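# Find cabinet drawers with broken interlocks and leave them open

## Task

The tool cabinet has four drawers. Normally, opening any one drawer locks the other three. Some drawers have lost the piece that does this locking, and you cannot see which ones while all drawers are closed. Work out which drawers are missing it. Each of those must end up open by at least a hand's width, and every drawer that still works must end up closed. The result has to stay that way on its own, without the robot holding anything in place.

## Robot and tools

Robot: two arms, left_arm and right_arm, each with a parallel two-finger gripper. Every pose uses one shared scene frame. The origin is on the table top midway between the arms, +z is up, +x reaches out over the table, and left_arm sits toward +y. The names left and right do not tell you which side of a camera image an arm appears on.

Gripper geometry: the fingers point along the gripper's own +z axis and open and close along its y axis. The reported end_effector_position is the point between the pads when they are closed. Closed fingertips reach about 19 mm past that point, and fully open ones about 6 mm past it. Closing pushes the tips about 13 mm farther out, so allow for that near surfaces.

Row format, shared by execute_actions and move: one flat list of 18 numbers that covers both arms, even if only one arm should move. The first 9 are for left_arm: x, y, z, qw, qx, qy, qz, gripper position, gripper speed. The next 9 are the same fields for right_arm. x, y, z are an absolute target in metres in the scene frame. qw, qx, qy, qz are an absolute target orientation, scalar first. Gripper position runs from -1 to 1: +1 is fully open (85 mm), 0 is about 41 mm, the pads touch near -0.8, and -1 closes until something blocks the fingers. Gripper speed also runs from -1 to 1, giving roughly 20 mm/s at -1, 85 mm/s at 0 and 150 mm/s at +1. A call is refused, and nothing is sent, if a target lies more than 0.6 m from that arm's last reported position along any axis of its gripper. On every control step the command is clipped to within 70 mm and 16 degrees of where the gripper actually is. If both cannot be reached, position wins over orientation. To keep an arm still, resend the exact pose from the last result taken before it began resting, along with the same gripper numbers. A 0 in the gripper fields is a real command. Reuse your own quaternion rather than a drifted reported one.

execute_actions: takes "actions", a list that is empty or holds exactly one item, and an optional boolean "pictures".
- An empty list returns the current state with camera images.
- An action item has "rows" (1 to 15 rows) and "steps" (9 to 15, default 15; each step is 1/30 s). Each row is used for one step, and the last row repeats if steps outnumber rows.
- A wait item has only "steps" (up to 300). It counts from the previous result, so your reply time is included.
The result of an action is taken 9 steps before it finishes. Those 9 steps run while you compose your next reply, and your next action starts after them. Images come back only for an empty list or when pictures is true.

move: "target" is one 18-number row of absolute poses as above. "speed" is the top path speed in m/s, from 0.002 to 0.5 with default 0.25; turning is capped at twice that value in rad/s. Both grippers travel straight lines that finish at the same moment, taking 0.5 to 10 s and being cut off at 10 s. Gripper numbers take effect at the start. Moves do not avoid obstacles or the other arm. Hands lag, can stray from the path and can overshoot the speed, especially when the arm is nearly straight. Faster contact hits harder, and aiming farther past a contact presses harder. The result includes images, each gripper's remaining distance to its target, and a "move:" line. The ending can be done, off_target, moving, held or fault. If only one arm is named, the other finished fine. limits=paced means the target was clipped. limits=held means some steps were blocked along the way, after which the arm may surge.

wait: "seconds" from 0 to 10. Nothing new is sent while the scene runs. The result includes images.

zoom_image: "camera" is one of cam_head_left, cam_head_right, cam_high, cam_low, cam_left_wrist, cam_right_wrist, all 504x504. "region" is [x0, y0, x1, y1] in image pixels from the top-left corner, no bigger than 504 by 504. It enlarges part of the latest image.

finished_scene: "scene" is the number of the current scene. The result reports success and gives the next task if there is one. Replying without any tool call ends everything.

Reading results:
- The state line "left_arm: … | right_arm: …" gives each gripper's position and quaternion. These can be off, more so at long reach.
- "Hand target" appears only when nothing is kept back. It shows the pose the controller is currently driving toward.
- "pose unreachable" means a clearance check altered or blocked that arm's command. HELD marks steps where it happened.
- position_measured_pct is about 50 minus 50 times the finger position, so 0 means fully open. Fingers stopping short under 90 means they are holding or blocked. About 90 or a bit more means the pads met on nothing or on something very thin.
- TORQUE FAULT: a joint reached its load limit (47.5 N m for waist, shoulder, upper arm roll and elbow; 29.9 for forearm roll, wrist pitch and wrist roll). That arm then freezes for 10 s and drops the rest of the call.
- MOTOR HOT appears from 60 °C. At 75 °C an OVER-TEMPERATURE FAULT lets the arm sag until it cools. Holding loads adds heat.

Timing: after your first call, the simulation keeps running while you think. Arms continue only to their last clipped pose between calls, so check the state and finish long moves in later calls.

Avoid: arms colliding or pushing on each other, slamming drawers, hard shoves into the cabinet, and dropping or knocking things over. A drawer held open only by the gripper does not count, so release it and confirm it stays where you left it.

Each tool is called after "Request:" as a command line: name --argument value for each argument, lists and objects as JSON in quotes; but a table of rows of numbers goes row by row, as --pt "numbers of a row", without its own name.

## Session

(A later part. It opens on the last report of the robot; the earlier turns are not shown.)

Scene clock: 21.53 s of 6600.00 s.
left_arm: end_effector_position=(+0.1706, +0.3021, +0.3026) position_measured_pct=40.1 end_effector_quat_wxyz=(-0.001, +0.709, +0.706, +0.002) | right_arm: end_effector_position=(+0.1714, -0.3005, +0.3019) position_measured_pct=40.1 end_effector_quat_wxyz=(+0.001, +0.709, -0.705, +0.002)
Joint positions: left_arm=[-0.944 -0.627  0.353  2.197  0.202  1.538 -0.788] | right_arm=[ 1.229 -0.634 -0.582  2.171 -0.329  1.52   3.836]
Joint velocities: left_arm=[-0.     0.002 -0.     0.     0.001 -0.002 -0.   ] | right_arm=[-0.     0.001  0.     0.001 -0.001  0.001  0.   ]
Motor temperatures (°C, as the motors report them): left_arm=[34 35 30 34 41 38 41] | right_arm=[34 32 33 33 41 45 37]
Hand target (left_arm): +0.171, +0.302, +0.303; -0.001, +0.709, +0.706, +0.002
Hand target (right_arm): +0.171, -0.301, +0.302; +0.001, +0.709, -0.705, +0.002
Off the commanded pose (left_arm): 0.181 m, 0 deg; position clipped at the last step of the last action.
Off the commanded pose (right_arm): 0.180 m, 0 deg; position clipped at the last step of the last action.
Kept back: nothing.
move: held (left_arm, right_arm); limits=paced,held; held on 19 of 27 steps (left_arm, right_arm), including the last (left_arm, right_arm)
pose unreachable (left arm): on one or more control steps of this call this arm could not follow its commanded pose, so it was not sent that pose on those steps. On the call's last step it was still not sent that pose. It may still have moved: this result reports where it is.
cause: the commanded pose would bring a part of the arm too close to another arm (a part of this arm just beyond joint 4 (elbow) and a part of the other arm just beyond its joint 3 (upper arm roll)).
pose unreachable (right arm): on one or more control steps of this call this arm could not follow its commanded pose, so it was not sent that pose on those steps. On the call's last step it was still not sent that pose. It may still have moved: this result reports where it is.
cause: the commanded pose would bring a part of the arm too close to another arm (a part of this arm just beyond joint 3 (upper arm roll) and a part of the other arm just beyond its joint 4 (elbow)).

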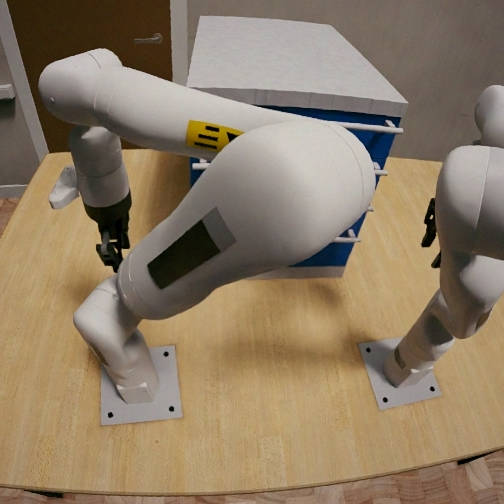

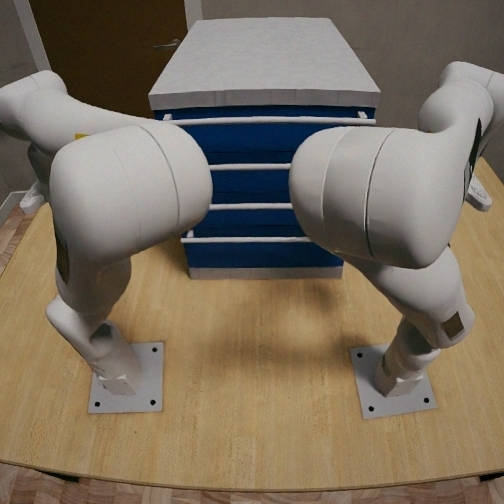

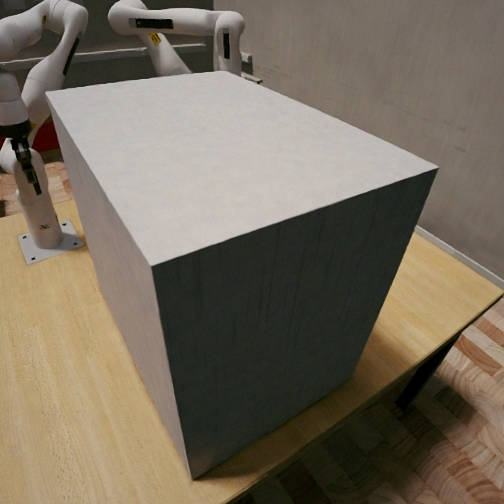

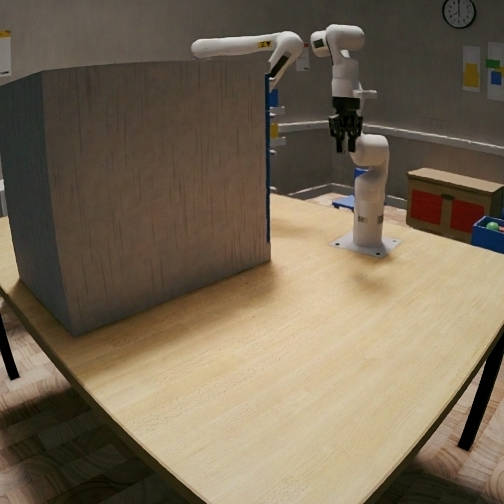

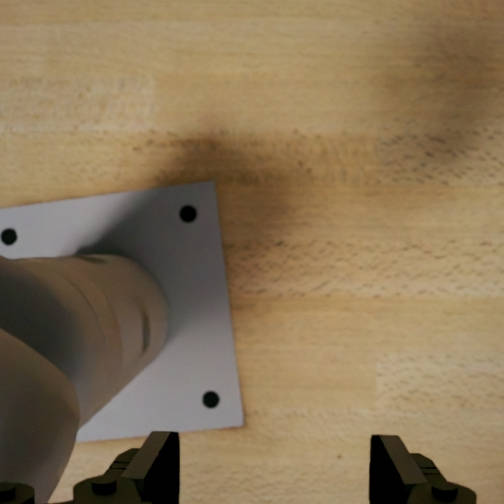

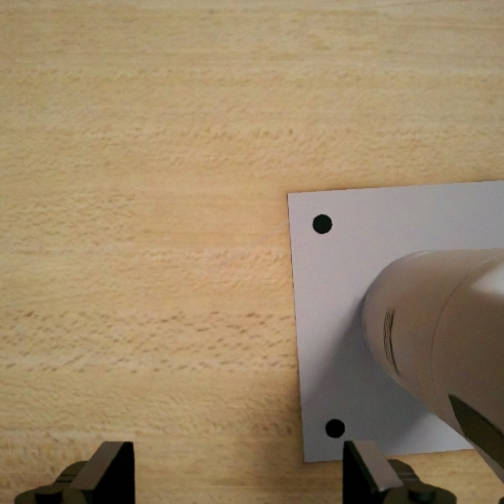

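Request:
move --target '[0.1,0.75,0.16,0,0.7071,0.7071,0,0.2,1, 0.1,-0.75,0.16,0,-0.7071,0.7071,0,0.2,1]' --speed 0.5

Request:
move --target '[-0.33,0.58,0.16,0,0.7071,0.7071,0,0.2,1, -0.33,-0.58,0.16,0,-0.7071,0.7071,0,0.2,1]' --speed 0.5

Request:
move --target '[-0.33,0.14,0.16,0,0.7071,0.7071,0,0.2,1, -0.33,-0.14,0.16,0,-0.7071,0.7071,0,0.2,1]' --speed 0.5

Scene clock: 25.20 s of 6600.00 s.
left_arm: end_effector_position=(+0.1016, +0.7512, +0.1601) position_measured_pct=40.1 end_effector_quat_wxyz=(+0.000, +0.707, +0.707, +0.001) | right_arm: end_effector_position=(+0.0996, -0.7516, +0.1610) position_measured_pct=40.1 end_effector_quat_wxyz=(+0.000, +0.706, -0.708, +0.001)
Joint positions: left_arm=[-1.263  0.478 -0.171  1.734  0.1    0.937 -1.597] | right_arm=[ 1.501  0.465 -0.054  1.748  0.03   0.927  4.506]
Joint velocities: left_arm=[-0.001  0.008 -0.    -0.001  0.001  0.003 -0.   ] | right_arm=[ 0.001  0.005 -0.    -0.001 -0.001 -0.001  0.   ]
Motor temperatures (°C, as the motors report them): left_arm=[34 35 30 34 41 38 41] | right_arm=[34 32 33 33 41 45 37]
Hand target (left_arm): +0.102, +0.751, +0.160; +0.001, +0.707, +0.707, +0.001
Hand target (right_arm): +0.100, -0.752, +0.161; +0.000, +0.706, -0.708, +0.001
Off the commanded pose (left_arm): 0.002 m, 0 deg.
Off the commanded pose (right_arm): 0.002 m, 0 deg.
Kept back: nothing.
move: done; limits=paced

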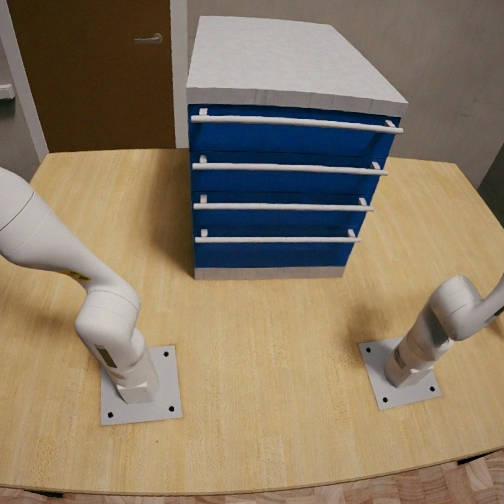

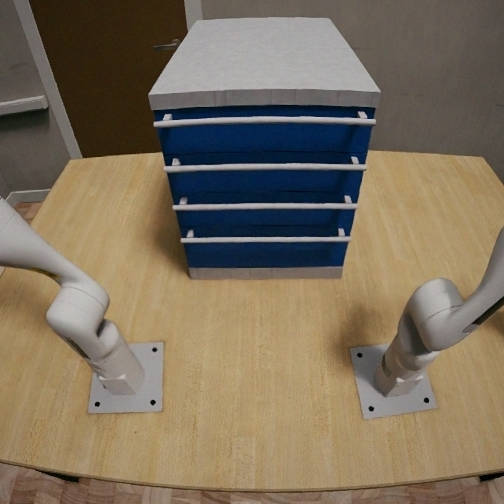

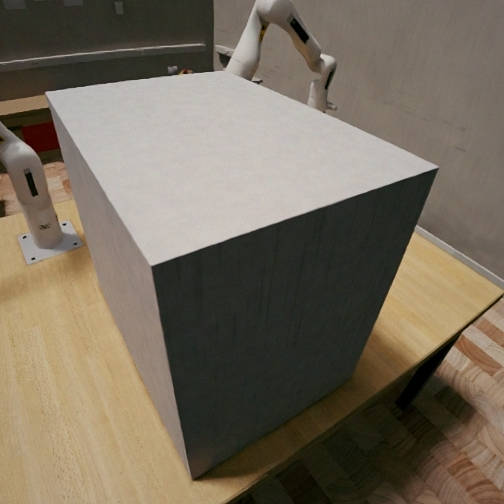

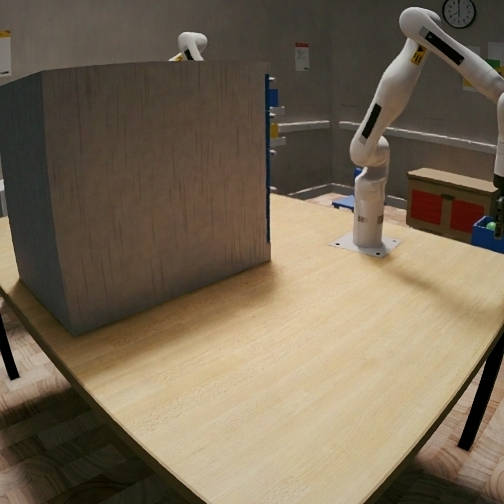

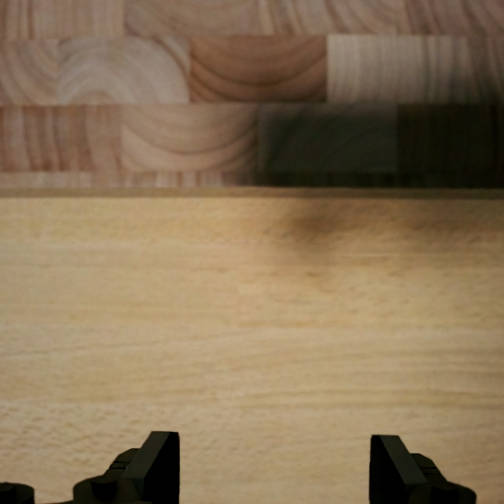

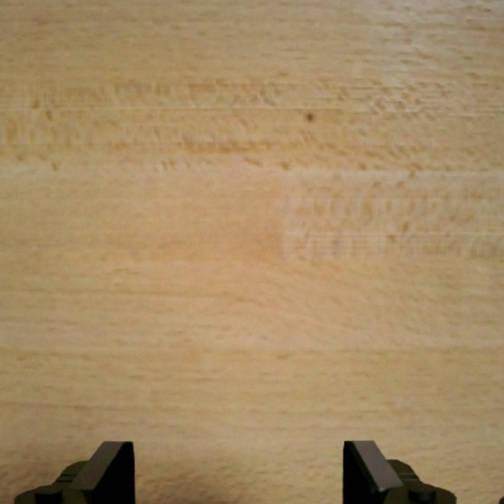

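Scene clock: 27.07 s of 6600.00 s.
left_arm: end_effector_position=(-0.3313, +0.5818, +0.1601) position_measured_pct=40.1 end_effector_quat_wxyz=(-0.001, +0.707, +0.707, +0.000) | right_arm: end_effector_position=(-0.3311, -0.5799, +0.1602) position_measured_pct=40.1 end_effector_quat_wxyz=(+0.002, +0.707, -0.707, -0.001)
Joint positions: left_arm=[-2.228  0.533 -0.332  1.656  0.202  0.984 -2.753] | right_arm=[ 2.455  0.508  0.126  1.684 -0.074  0.951  5.683]
Joint velocities: left_arm=[-0.003  0.002 -0.001 -0.001  0.003  0.002 -0.001] | right_arm=[ 0.002  0.002  0.002 -0.001 -0.002 -0.     0.001]
Motor temperatures (°C, as the motors report them): left_arm=[34 35 30 34 41 38 41] | right_arm=[34 32 33 33 41 45 37]
Hand target (left_arm): -0.331, +0.582, +0.160; -0.001, +0.707, +0.707, +0.000
Hand target (right_arm): -0.331, -0.580, +0.160; +0.002, +0.707, -0.707, -0.001
Off the commanded pose (left_arm): 0.002 m, 0 deg.
Off the commanded pose (right_arm): 0.001 m, 0 deg.
Kept back: nothing.
move: done; limits=paced

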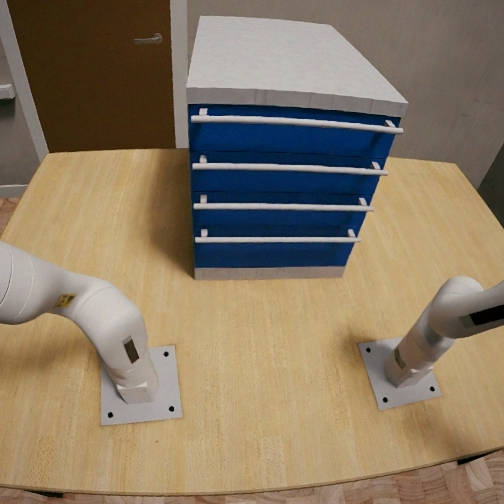

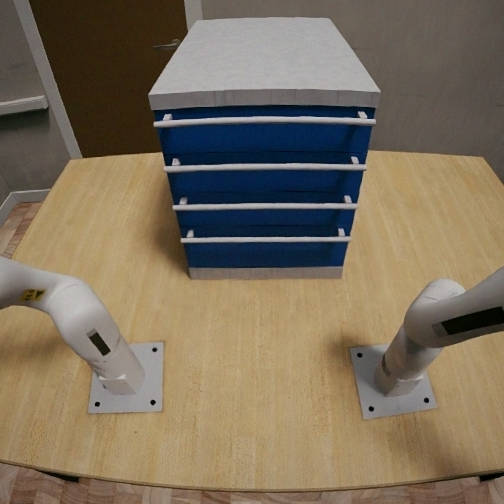

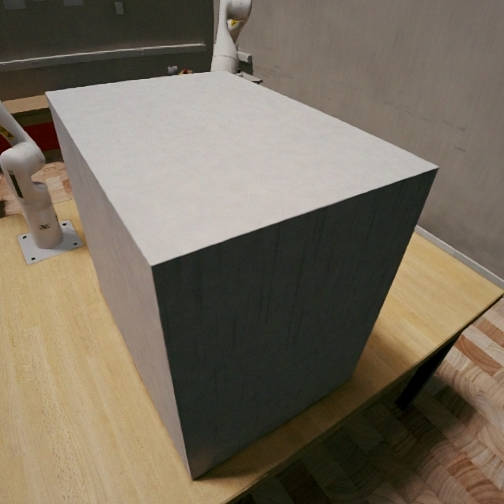

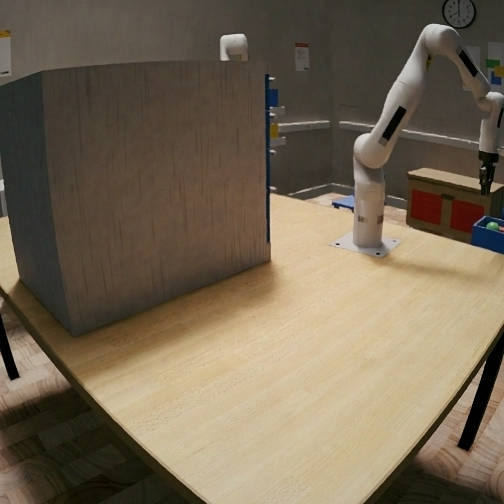

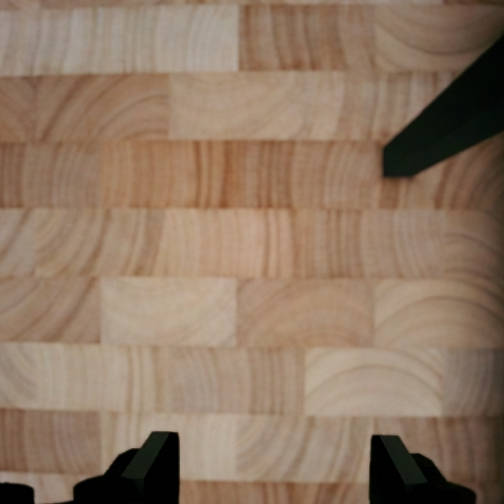

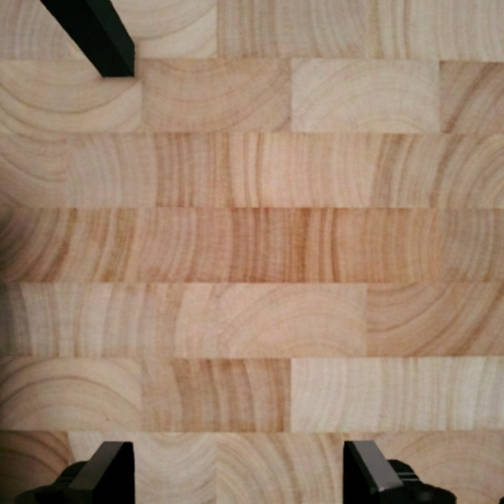

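Scene clock: 28.90 s of 6600.00 s.
left_arm: end_effector_position=(-0.3323, +0.1395, +0.1600) position_measured_pct=40.1 end_effector_quat_wxyz=(-0.001, +0.707, +0.707, -0.001) | right_arm: end_effector_position=(-0.3306, -0.1391, +0.1599) position_measured_pct=40.1 end_effector_quat_wxyz=(+0.000, +0.707, -0.707, -0.002)
Joint positions: left_arm=[-3.141  0.458 -0.5    1.822  0.269  0.927 -3.884] | right_arm=[ 3.367  0.428  0.296  1.846 -0.156  0.886  6.81 ]
Joint velocities: left_arm=[-0.003  0.002 -0.002 -0.     0.002 -0.001 -0.002] | right_arm=[ 0.003  0.002  0.001  0.    -0.002  0.     0.002]
Motor temperatures (°C, as the motors report them): left_arm=[34 35 30 34 41 38 41] | right_arm=[34 32 33 33 41 45 37]
Hand target (left_arm): -0.332, +0.139, +0.160; -0.001, +0.707, +0.707, -0.001
Hand target (right_arm): -0.331, -0.139, +0.160; +0.000, +0.707, -0.707, -0.002
Off the commanded pose (left_arm): 0.002 m, 0 deg.
Off the commanded pose (right_arm): 0.001 m, 0 deg.
Kept back: nothing.
move: done; limits=paced

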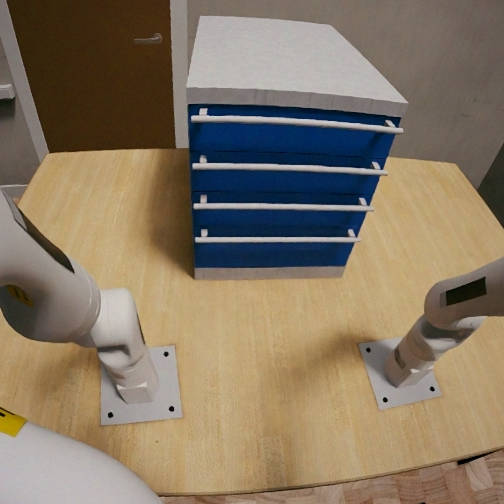

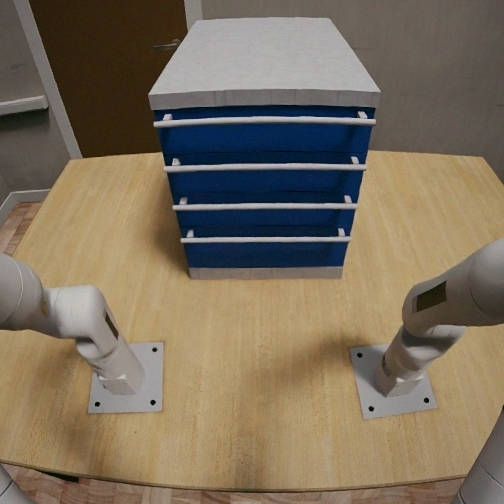

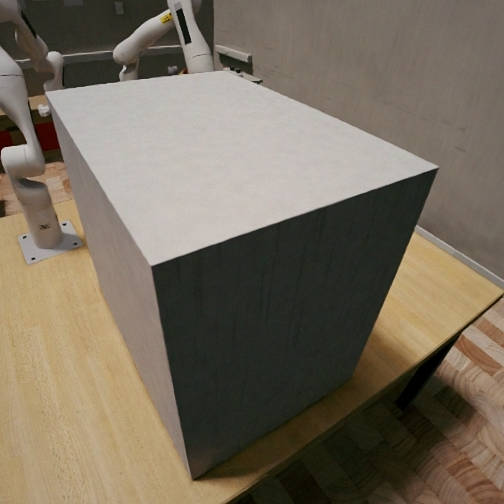

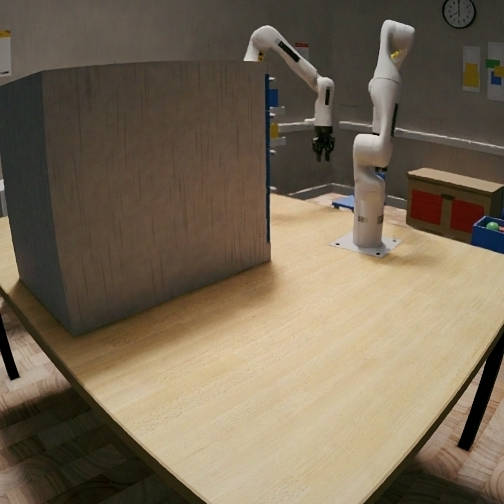

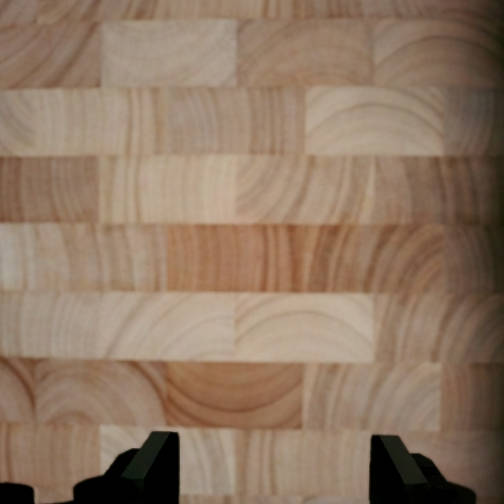

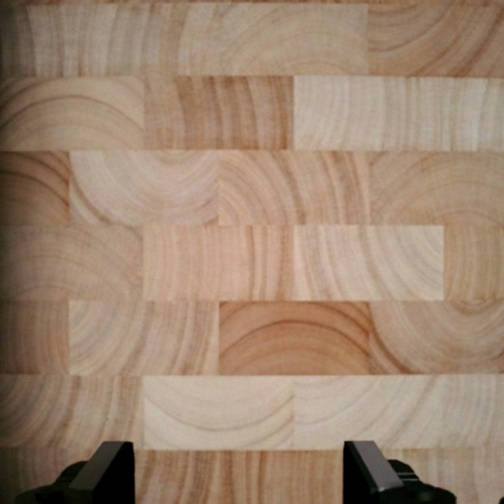

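Request:
move --target '[0.12,-0.07,0.16,0,0.7071,0.7071,0,0.2,1, -0.38,-0.33,0.16,0,-0.7071,0.7071,0,0.2,1]' --speed 0.5

Scene clock: 31.30 s of 6600.00 s.
left_arm: end_effector_position=(+0.1196, -0.0727, +0.1600) position_measured_pct=40.1 end_effector_quat_wxyz=(+0.001, +0.707, +0.707, -0.001) | right_arm: end_effector_position=(-0.3799, -0.3306, +0.1601) position_measured_pct=40.1 end_effector_quat_wxyz=(+0.000, +0.707, -0.707, +0.001)
Joint positions: left_arm=[-4.305  0.451 -0.729  1.902  0.374  0.926 -5.337] | right_arm=[ 2.939  0.449  0.242  1.803 -0.135  0.907  6.315]
Joint velocities: left_arm=[-0.005  0.003 -0.002 -0.001  0.002  0.002 -0.001] | right_arm=[-0.     0.001  0.     0.001  0.    -0.001 -0.   ]
Motor temperatures (°C, as the motors report them): left_arm=[34 35 30 34 41 38 41] | right_arm=[34 32 33 33 41 45 37]
Hand target (left_arm): +0.120, -0.073, +0.160; +0.001, +0.707, +0.707, -0.001
Hand target (right_arm): -0.380, -0.331, +0.160; +0.000, +0.707, -0.707, +0.001
Off the commanded pose (left_arm): 0.003 m, 0 deg.
Off the commanded pose (right_arm): 0.001 m, 0 deg.
Kept back: nothing.
move: done; limits=paced

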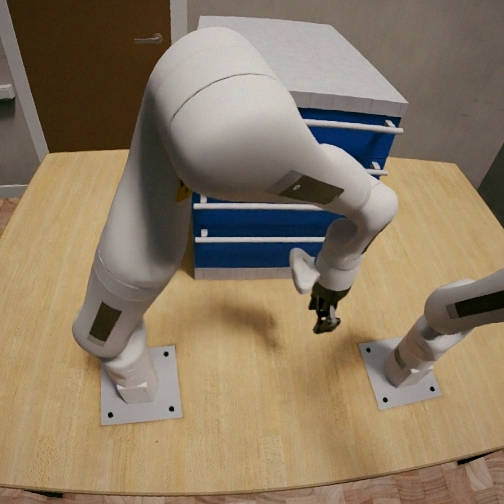

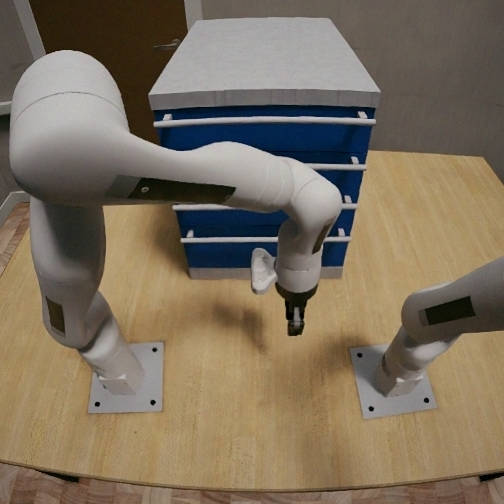

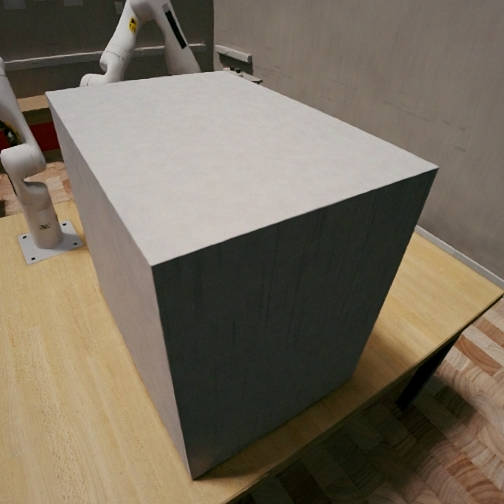

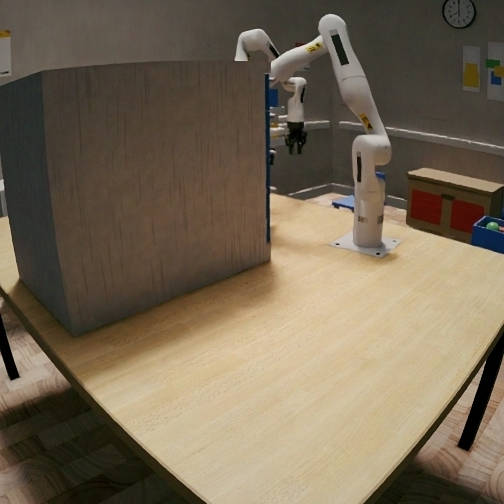

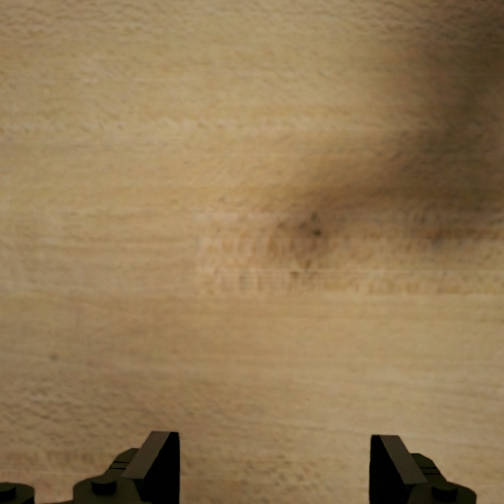

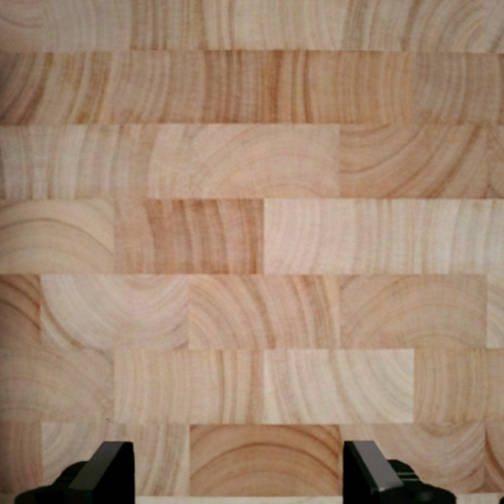

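Request:
move --target '[0.18,-0.02,0.25,0.5,0.5,0.5,0.5,0.2,1, -0.38,-0.331,0.16,0,-0.7071,0.7071,0,0.2,1]' --speed 0.5

Scene clock: 33.93 s of 6600.00 s.
left_arm: end_effector_position=(+0.1804, -0.0198, +0.2488) position_measured_pct=40.1 end_effector_quat_wxyz=(+0.501, +0.500, +0.500, +0.499) | right_arm: end_effector_position=(-0.3800, -0.3310, +0.1600) position_measured_pct=40.1 end_effector_quat_wxyz=(+0.000, +0.707, -0.707, +0.000)
Joint positions: left_arm=[-3.375  1.357 -1.266  2.078 -0.415  0.817 -4.196] | right_arm=[ 2.937  0.448  0.243  1.803 -0.133  0.906  6.312]
Joint velocities: left_arm=[-0.     0.012  0.002  0.    -0.005 -0.     0.005] | right_arm=[ 0.001 -0.001 -0.     0.001 -0.001  0.001 -0.   ]
Motor temperatures (°C, as the motors report them): left_arm=[34 36 30 34 41 38 41] | right_arm=[34 32 33 33 41 45 37]
Hand target (left_arm): +0.180, -0.020, +0.249; +0.501, +0.500, +0.500, +0.500
Hand target (right_arm): -0.380, -0.331, +0.160; +0.000, +0.707, -0.707, +0.000
Off the commanded pose (left_arm): 0.001 m, 0 deg.
Off the commanded pose (right_arm): 0.000 m, 0 deg.
Kept back: nothing.
move: done

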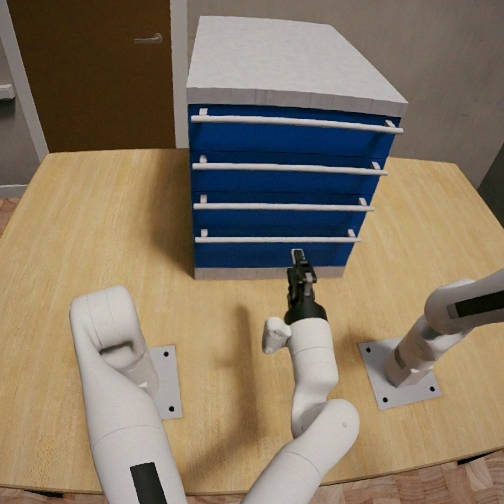

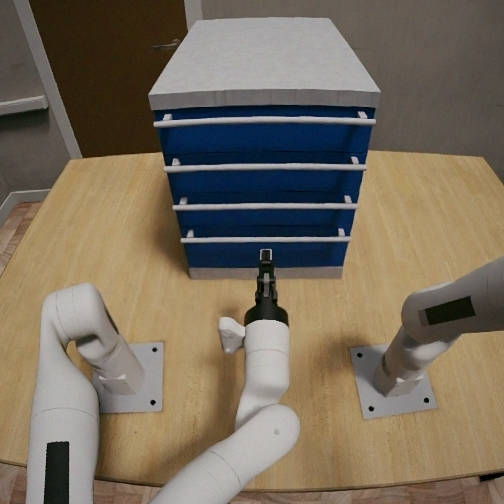

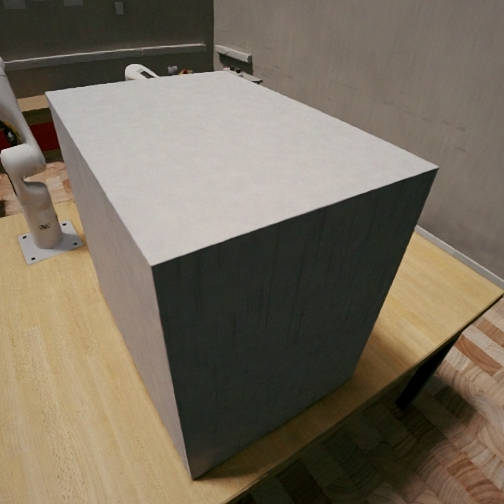

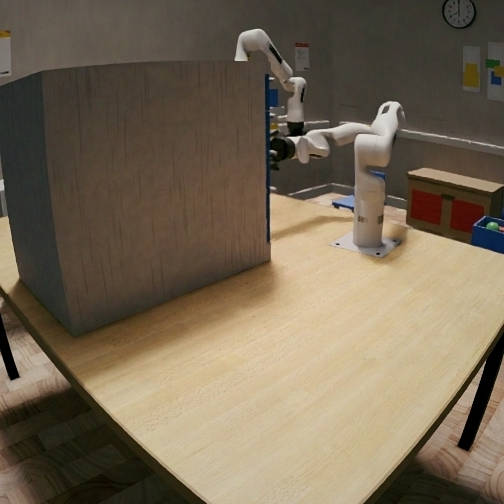

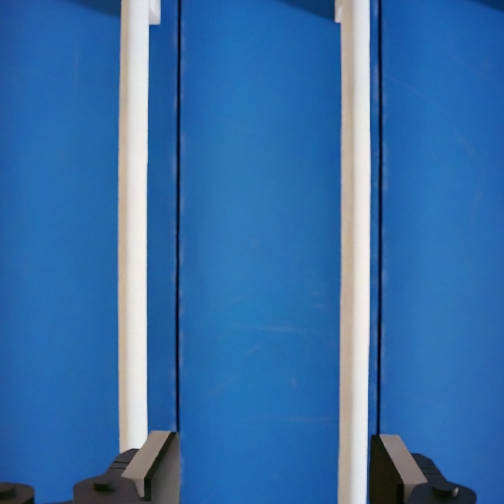

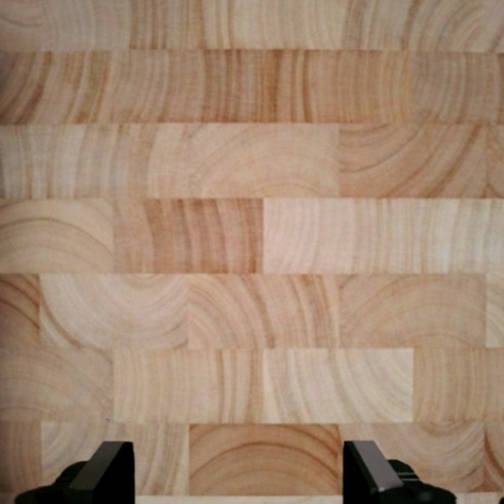

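Request:
move --target '[0.23,-0.02,0.21,0.5,0.5,0.5,0.5,0.2,1, -0.38,-0.331,0.16,0,-0.7071,0.7071,0,0.2,1]' --speed 0.3

Scene clock: 35.23 s of 6600.00 s.
left_arm: end_effector_position=(+0.2299, -0.0202, +0.2099) position_measured_pct=40.1 end_effector_quat_wxyz=(+0.500, +0.500, +0.500, +0.500) | right_arm: end_effector_position=(-0.3800, -0.3310, +0.1600) position_measured_pct=40.1 end_effector_quat_wxyz=(+0.000, +0.707, -0.707, -0.000)
Joint positions: left_arm=[-3.488  1.47  -1.233  2.125 -0.405  0.635 -4.117] | right_arm=[ 2.937  0.448  0.243  1.803 -0.133  0.906  6.312]
Joint velocities: left_arm=[-0.005  0.006  0.    -0.    -0.003 -0.002  0.001] | right_arm=[-0.    -0.001 -0.    -0.001  0.001  0.002  0.   ]
Motor temperatures (°C, as the motors report them): left_arm=[34 36 30 34 41 38 41] | right_arm=[34 32 33 33 41 45 37]
Hand target (left_arm): +0.230, -0.020, +0.210; +0.500, +0.500, +0.500, +0.500
Hand target (right_arm): -0.380, -0.331, +0.160; +0.000, +0.707, -0.707, -0.000
Off the commanded pose (left_arm): 0.000 m, 0 deg.
Off the commanded pose (right_arm): 0.000 m, 0 deg.
Kept back: nothing.
move: done

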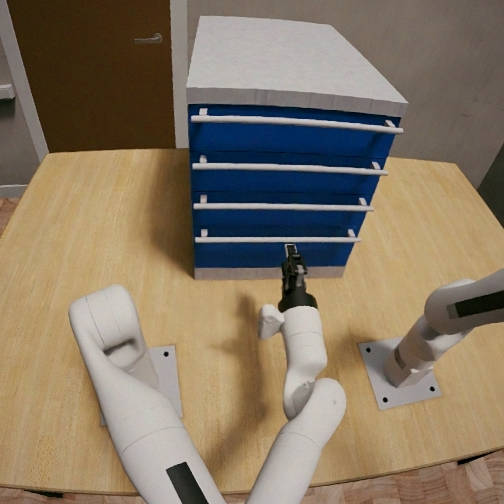

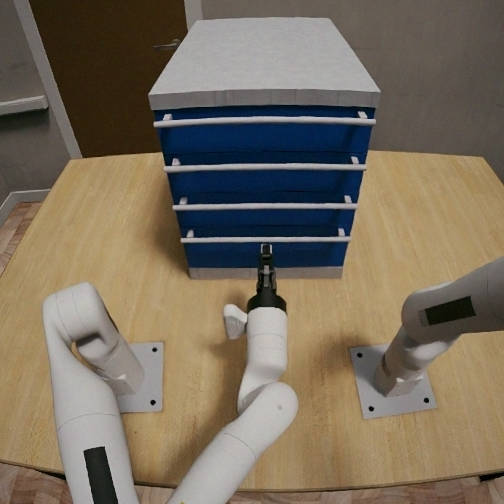

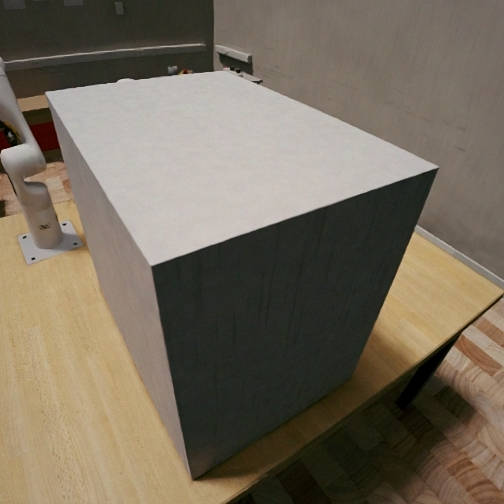

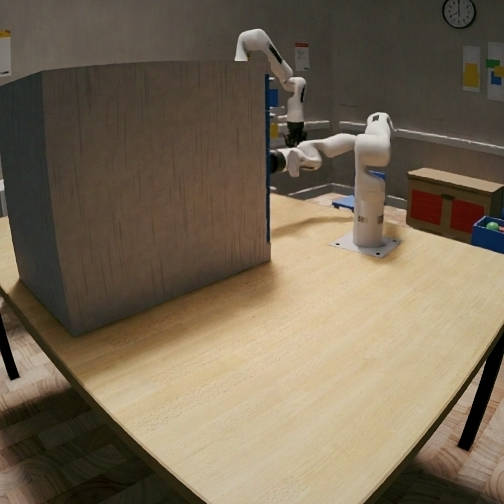

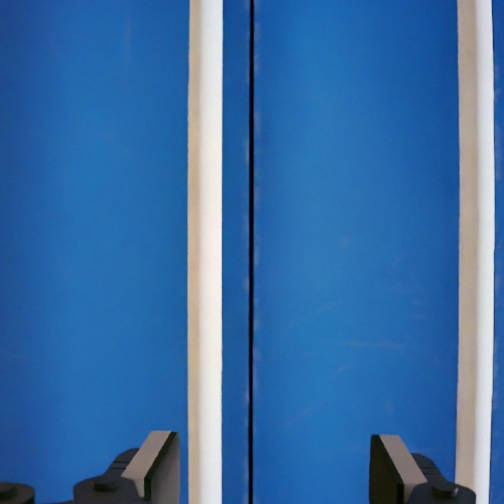

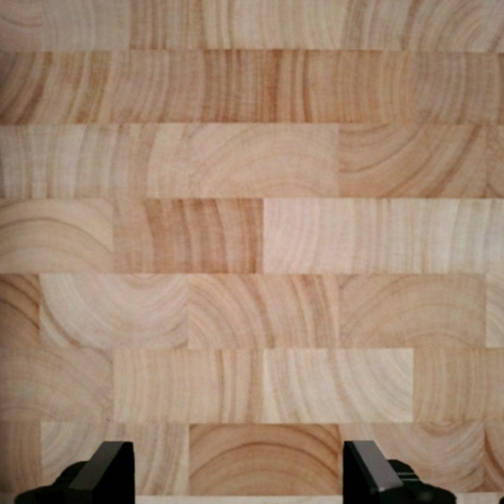

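Request:
move --target '[0.285,-0.03,0.185,0.5,0.5,0.5,0.5,0.2,1, -0.38,-0.331,0.16,0,-0.7071,0.7071,0,0.2,1]' --speed 0.2

Scene clock: 36.57 s of 6600.00 s.
left_arm: end_effector_position=(+0.2849, -0.0303, +0.1849) position_measured_pct=40.1 end_effector_quat_wxyz=(+0.500, +0.500, +0.500, +0.500) | right_arm: end_effector_position=(-0.3800, -0.3310, +0.1600) position_measured_pct=40.1 end_effector_quat_wxyz=(+0.000, +0.707, -0.707, -0.000)
Joint positions: left_arm=[-3.627  1.575 -1.242  2.125 -0.414  0.467 -4.063] | right_arm=[ 2.937  0.448  0.243  1.803 -0.133  0.906  6.312]
Joint velocities: left_arm=[-0.005  0.004  0.    -0.     0.     0.001  0.   ] | right_arm=[ 0.    -0.001 -0.     0.     0.001  0.    -0.   ]
Motor temperatures (°C, as the motors report them): left_arm=[34 36 30 34 41 38 41] | right_arm=[34 32 33 33 41 45 37]
Hand target (left_arm): +0.285, -0.030, +0.185; +0.500, +0.500, +0.500, +0.500
Hand target (right_arm): -0.380, -0.331, +0.160; -0.000, +0.707, -0.707, -0.000
Off the commanded pose (left_arm): 0.000 m, 0 deg.
Off the commanded pose (right_arm): 0.000 m, 0 deg.
Kept back: nothing.
move: done

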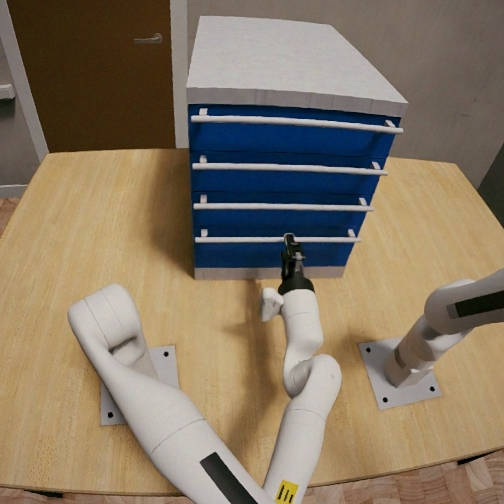

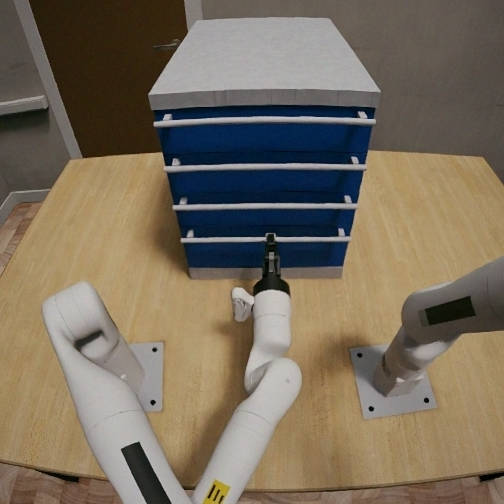

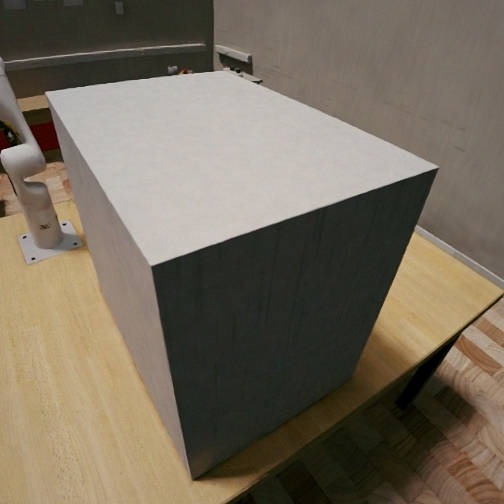

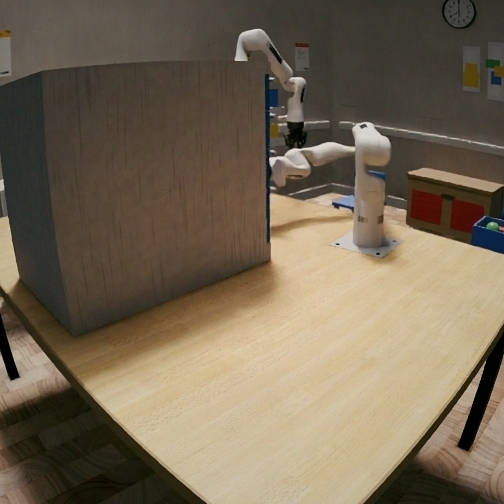

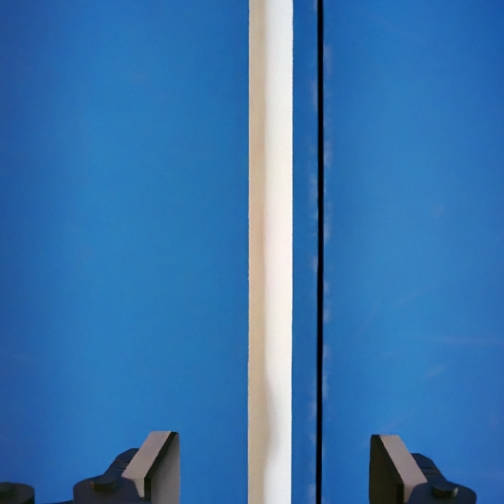

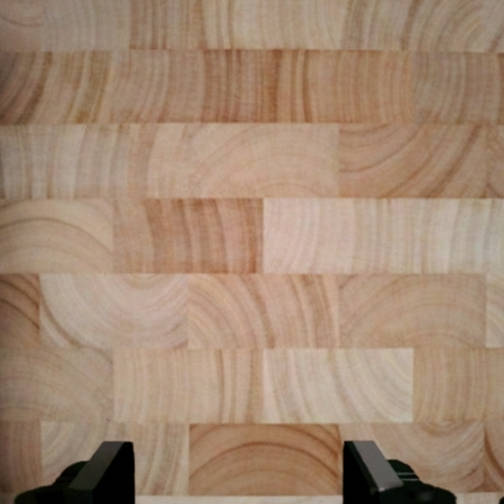

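Request:
execute_actions --actions '[{"rows":[[0.29,-0.03,0.184,0.5,0.5,0.5,0.5,0.2,1,-0.38,-0.331,0.16,0,-0.7071,0.7071,0,0.2,1],[0.295,-0.03,0.184,0.5,0.5,0.5,0.5,0.2,1,-0.38,-0.331,0.16,0,-0.7071,0.7071,0,0.2,1],[0.30,-0.03,0.184,0.5,0.5,0.5,0.5,0.2,1,-0.38,-0.331,0.16,0,-0.7071,0.7071,0,0.2,1],[0.305,-0.03,0.184,0.5,0.5,0.5,0.5,0.2,1,-0.38,-0.331,0.16,0,-0.7071,0.7071,0,0.2,1],[0.31,-0.03,0.184,0.5,0.5,0.5,0.5,0.2,1,-0.38,-0.331,0.16,0,-0.7071,0.7071,0,0.2,1],[0.315,-0.03,0.184,0.5,0.5,0.5,0.5,0.2,1,-0.38,-0.331,0.16,0,-0.7071,0.7071,0,0.2,1]],"steps":15}]'

Request:
move --target '[0.315,-0.03,0.184,0.5,0.5,0.5,0.5,-1,0.5, -0.38,-0.331,0.16,0,-0.7071,0.7071,0,0.2,1]'

Scene clock: 37.33 s of 6600.00 s.
left_arm: end_effector_position=(+0.3019, -0.0292, +0.1840) position_measured_pct=40.1 end_effector_quat_wxyz=(+0.499, +0.499, +0.500, +0.501) | right_arm: end_effector_position=(-0.3800, -0.3310, +0.1600) position_measured_pct=40.1 end_effector_quat_wxyz=(+0.000, +0.707, -0.707, -0.000)
Joint positions: left_arm=[-3.666  1.598 -1.258  2.134 -0.422  0.415 -4.055] | right_arm=[ 2.937  0.448  0.243  1.803 -0.133  0.906  6.312]
Joint velocities: left_arm=[-0.287  0.155 -0.142  0.064 -0.076 -0.411  0.061] | right_arm=[ 0.001 -0.001 -0.    -0.     0.    -0.001 -0.   ]
Motor temperatures (°C, as the motors report them): left_arm=[34 36 30 34 41 38 41] | right_arm=[34 32 33 33 41 45 37]
Steps of this call (steps 1 to 17: nothing new was sent; steps 18 to 23: the first 6 steps of this action). Readings (end_effector_position | what the end effector reports):
18: left_arm (+0.2857, -0.0300, +0.1848) | right_arm (-0.3800, -0.3310, +0.1600) | left_arm position_measured_pct=40.1 | right_arm position_measured_pct=40.1
19: left_arm (+0.2879, -0.0297, +0.1845) | right_arm (-0.3800, -0.3310, +0.1600) | left_arm position_measured_pct=40.1 | right_arm position_measured_pct=40.1
21: left_arm (+0.2941, -0.0292, +0.1841) | right_arm (-0.3800, -0.3310, +0.1600) | left_arm position_measured_pct=40.1 | right_arm position_measured_pct=40.1
23: the state above

Scene clock: 38.40 s of 6600.00 s.
left_arm: end_effector_position=(+0.3147, -0.0301, +0.1835) position_measured_pct=81.7 end_effector_quat_wxyz=(+0.500, +0.500, +0.500, +0.500) | right_arm: end_effector_position=(-0.3800, -0.3310, +0.1600) position_measured_pct=40.1 end_effector_quat_wxyz=(+0.000, +0.707, -0.707, -0.000)
Joint positions: left_arm=[-3.695  1.615 -1.273  2.14  -0.43   0.369 -4.048] | right_arm=[ 2.937  0.448  0.243  1.803 -0.133  0.906  6.312]
Joint velocities: left_arm=[ 0.    -0.    -0.    -0.    -0.     0.001 -0.001] | right_arm=[-0.     0.001 -0.     0.    -0.001 -0.    -0.   ]
Motor temperatures (°C, as the motors report them): left_arm=[34 36 30 34 41 38 41] | right_arm=[34 32 33 33 41 45 37]
Hand target (left_arm): +0.315, -0.030, +0.184; +0.500, +0.500, +0.500, +0.500
Hand target (right_arm): -0.380, -0.331, +0.160; -0.000, +0.707, -0.707, -0.000
Off your previous action's commanded pose (left_arm): 0.001 m, 0 deg at its last step (step 9 of this call).
Off your previous action's commanded pose (right_arm): 0.000 m, 0 deg at its last step (step 9 of this call).
Off the commanded pose (left_arm): 0.001 m, 0 deg.
Off the commanded pose (right_arm): 0.000 m, 0 deg.
Kept back: nothing.
move: done

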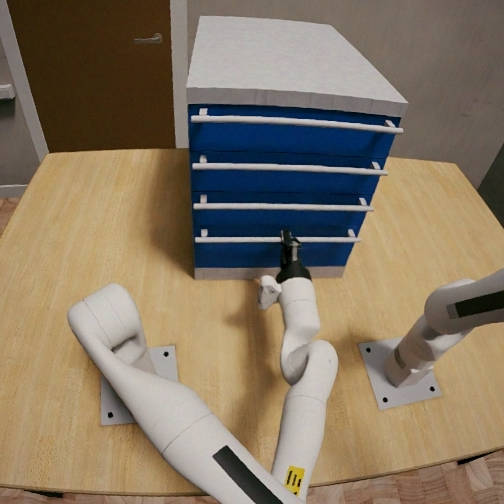

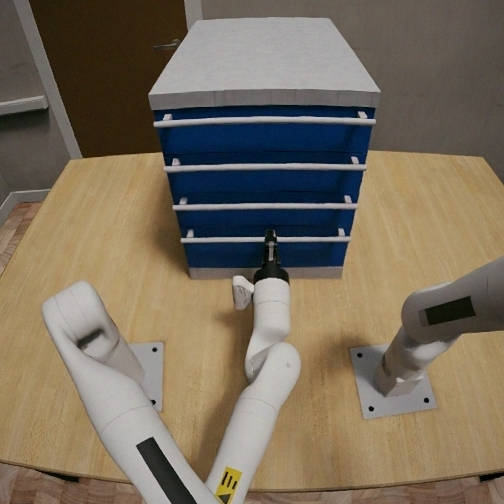

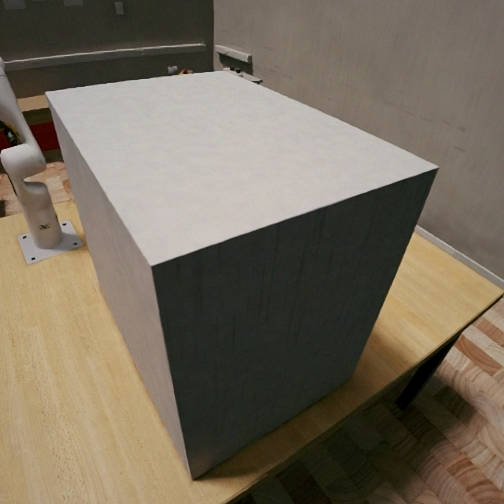

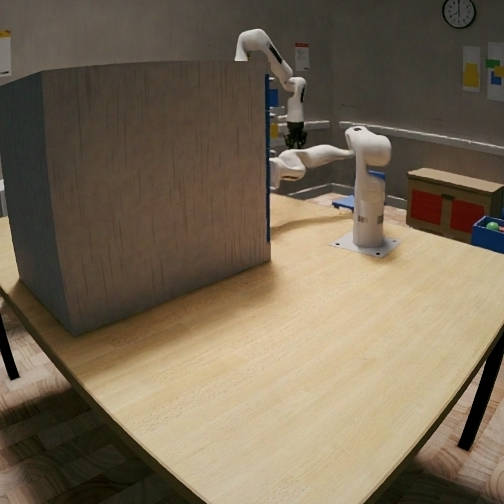

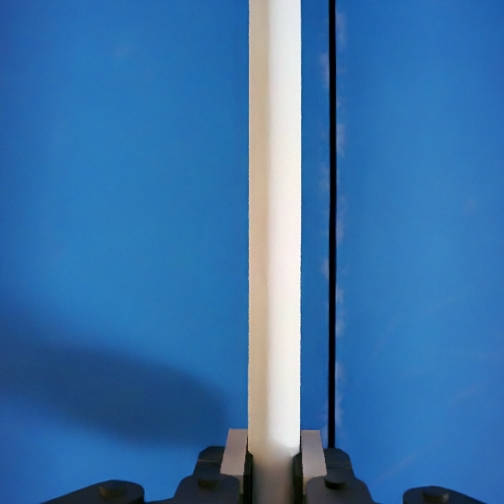

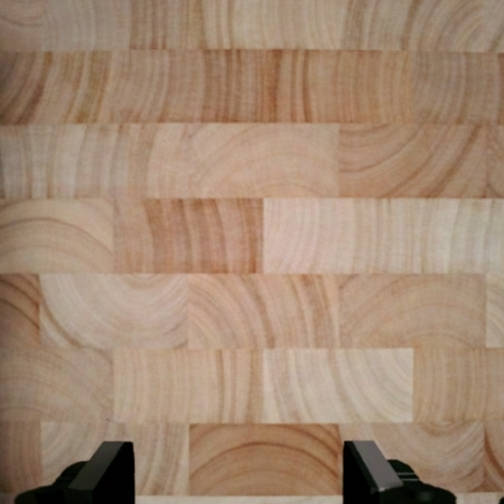

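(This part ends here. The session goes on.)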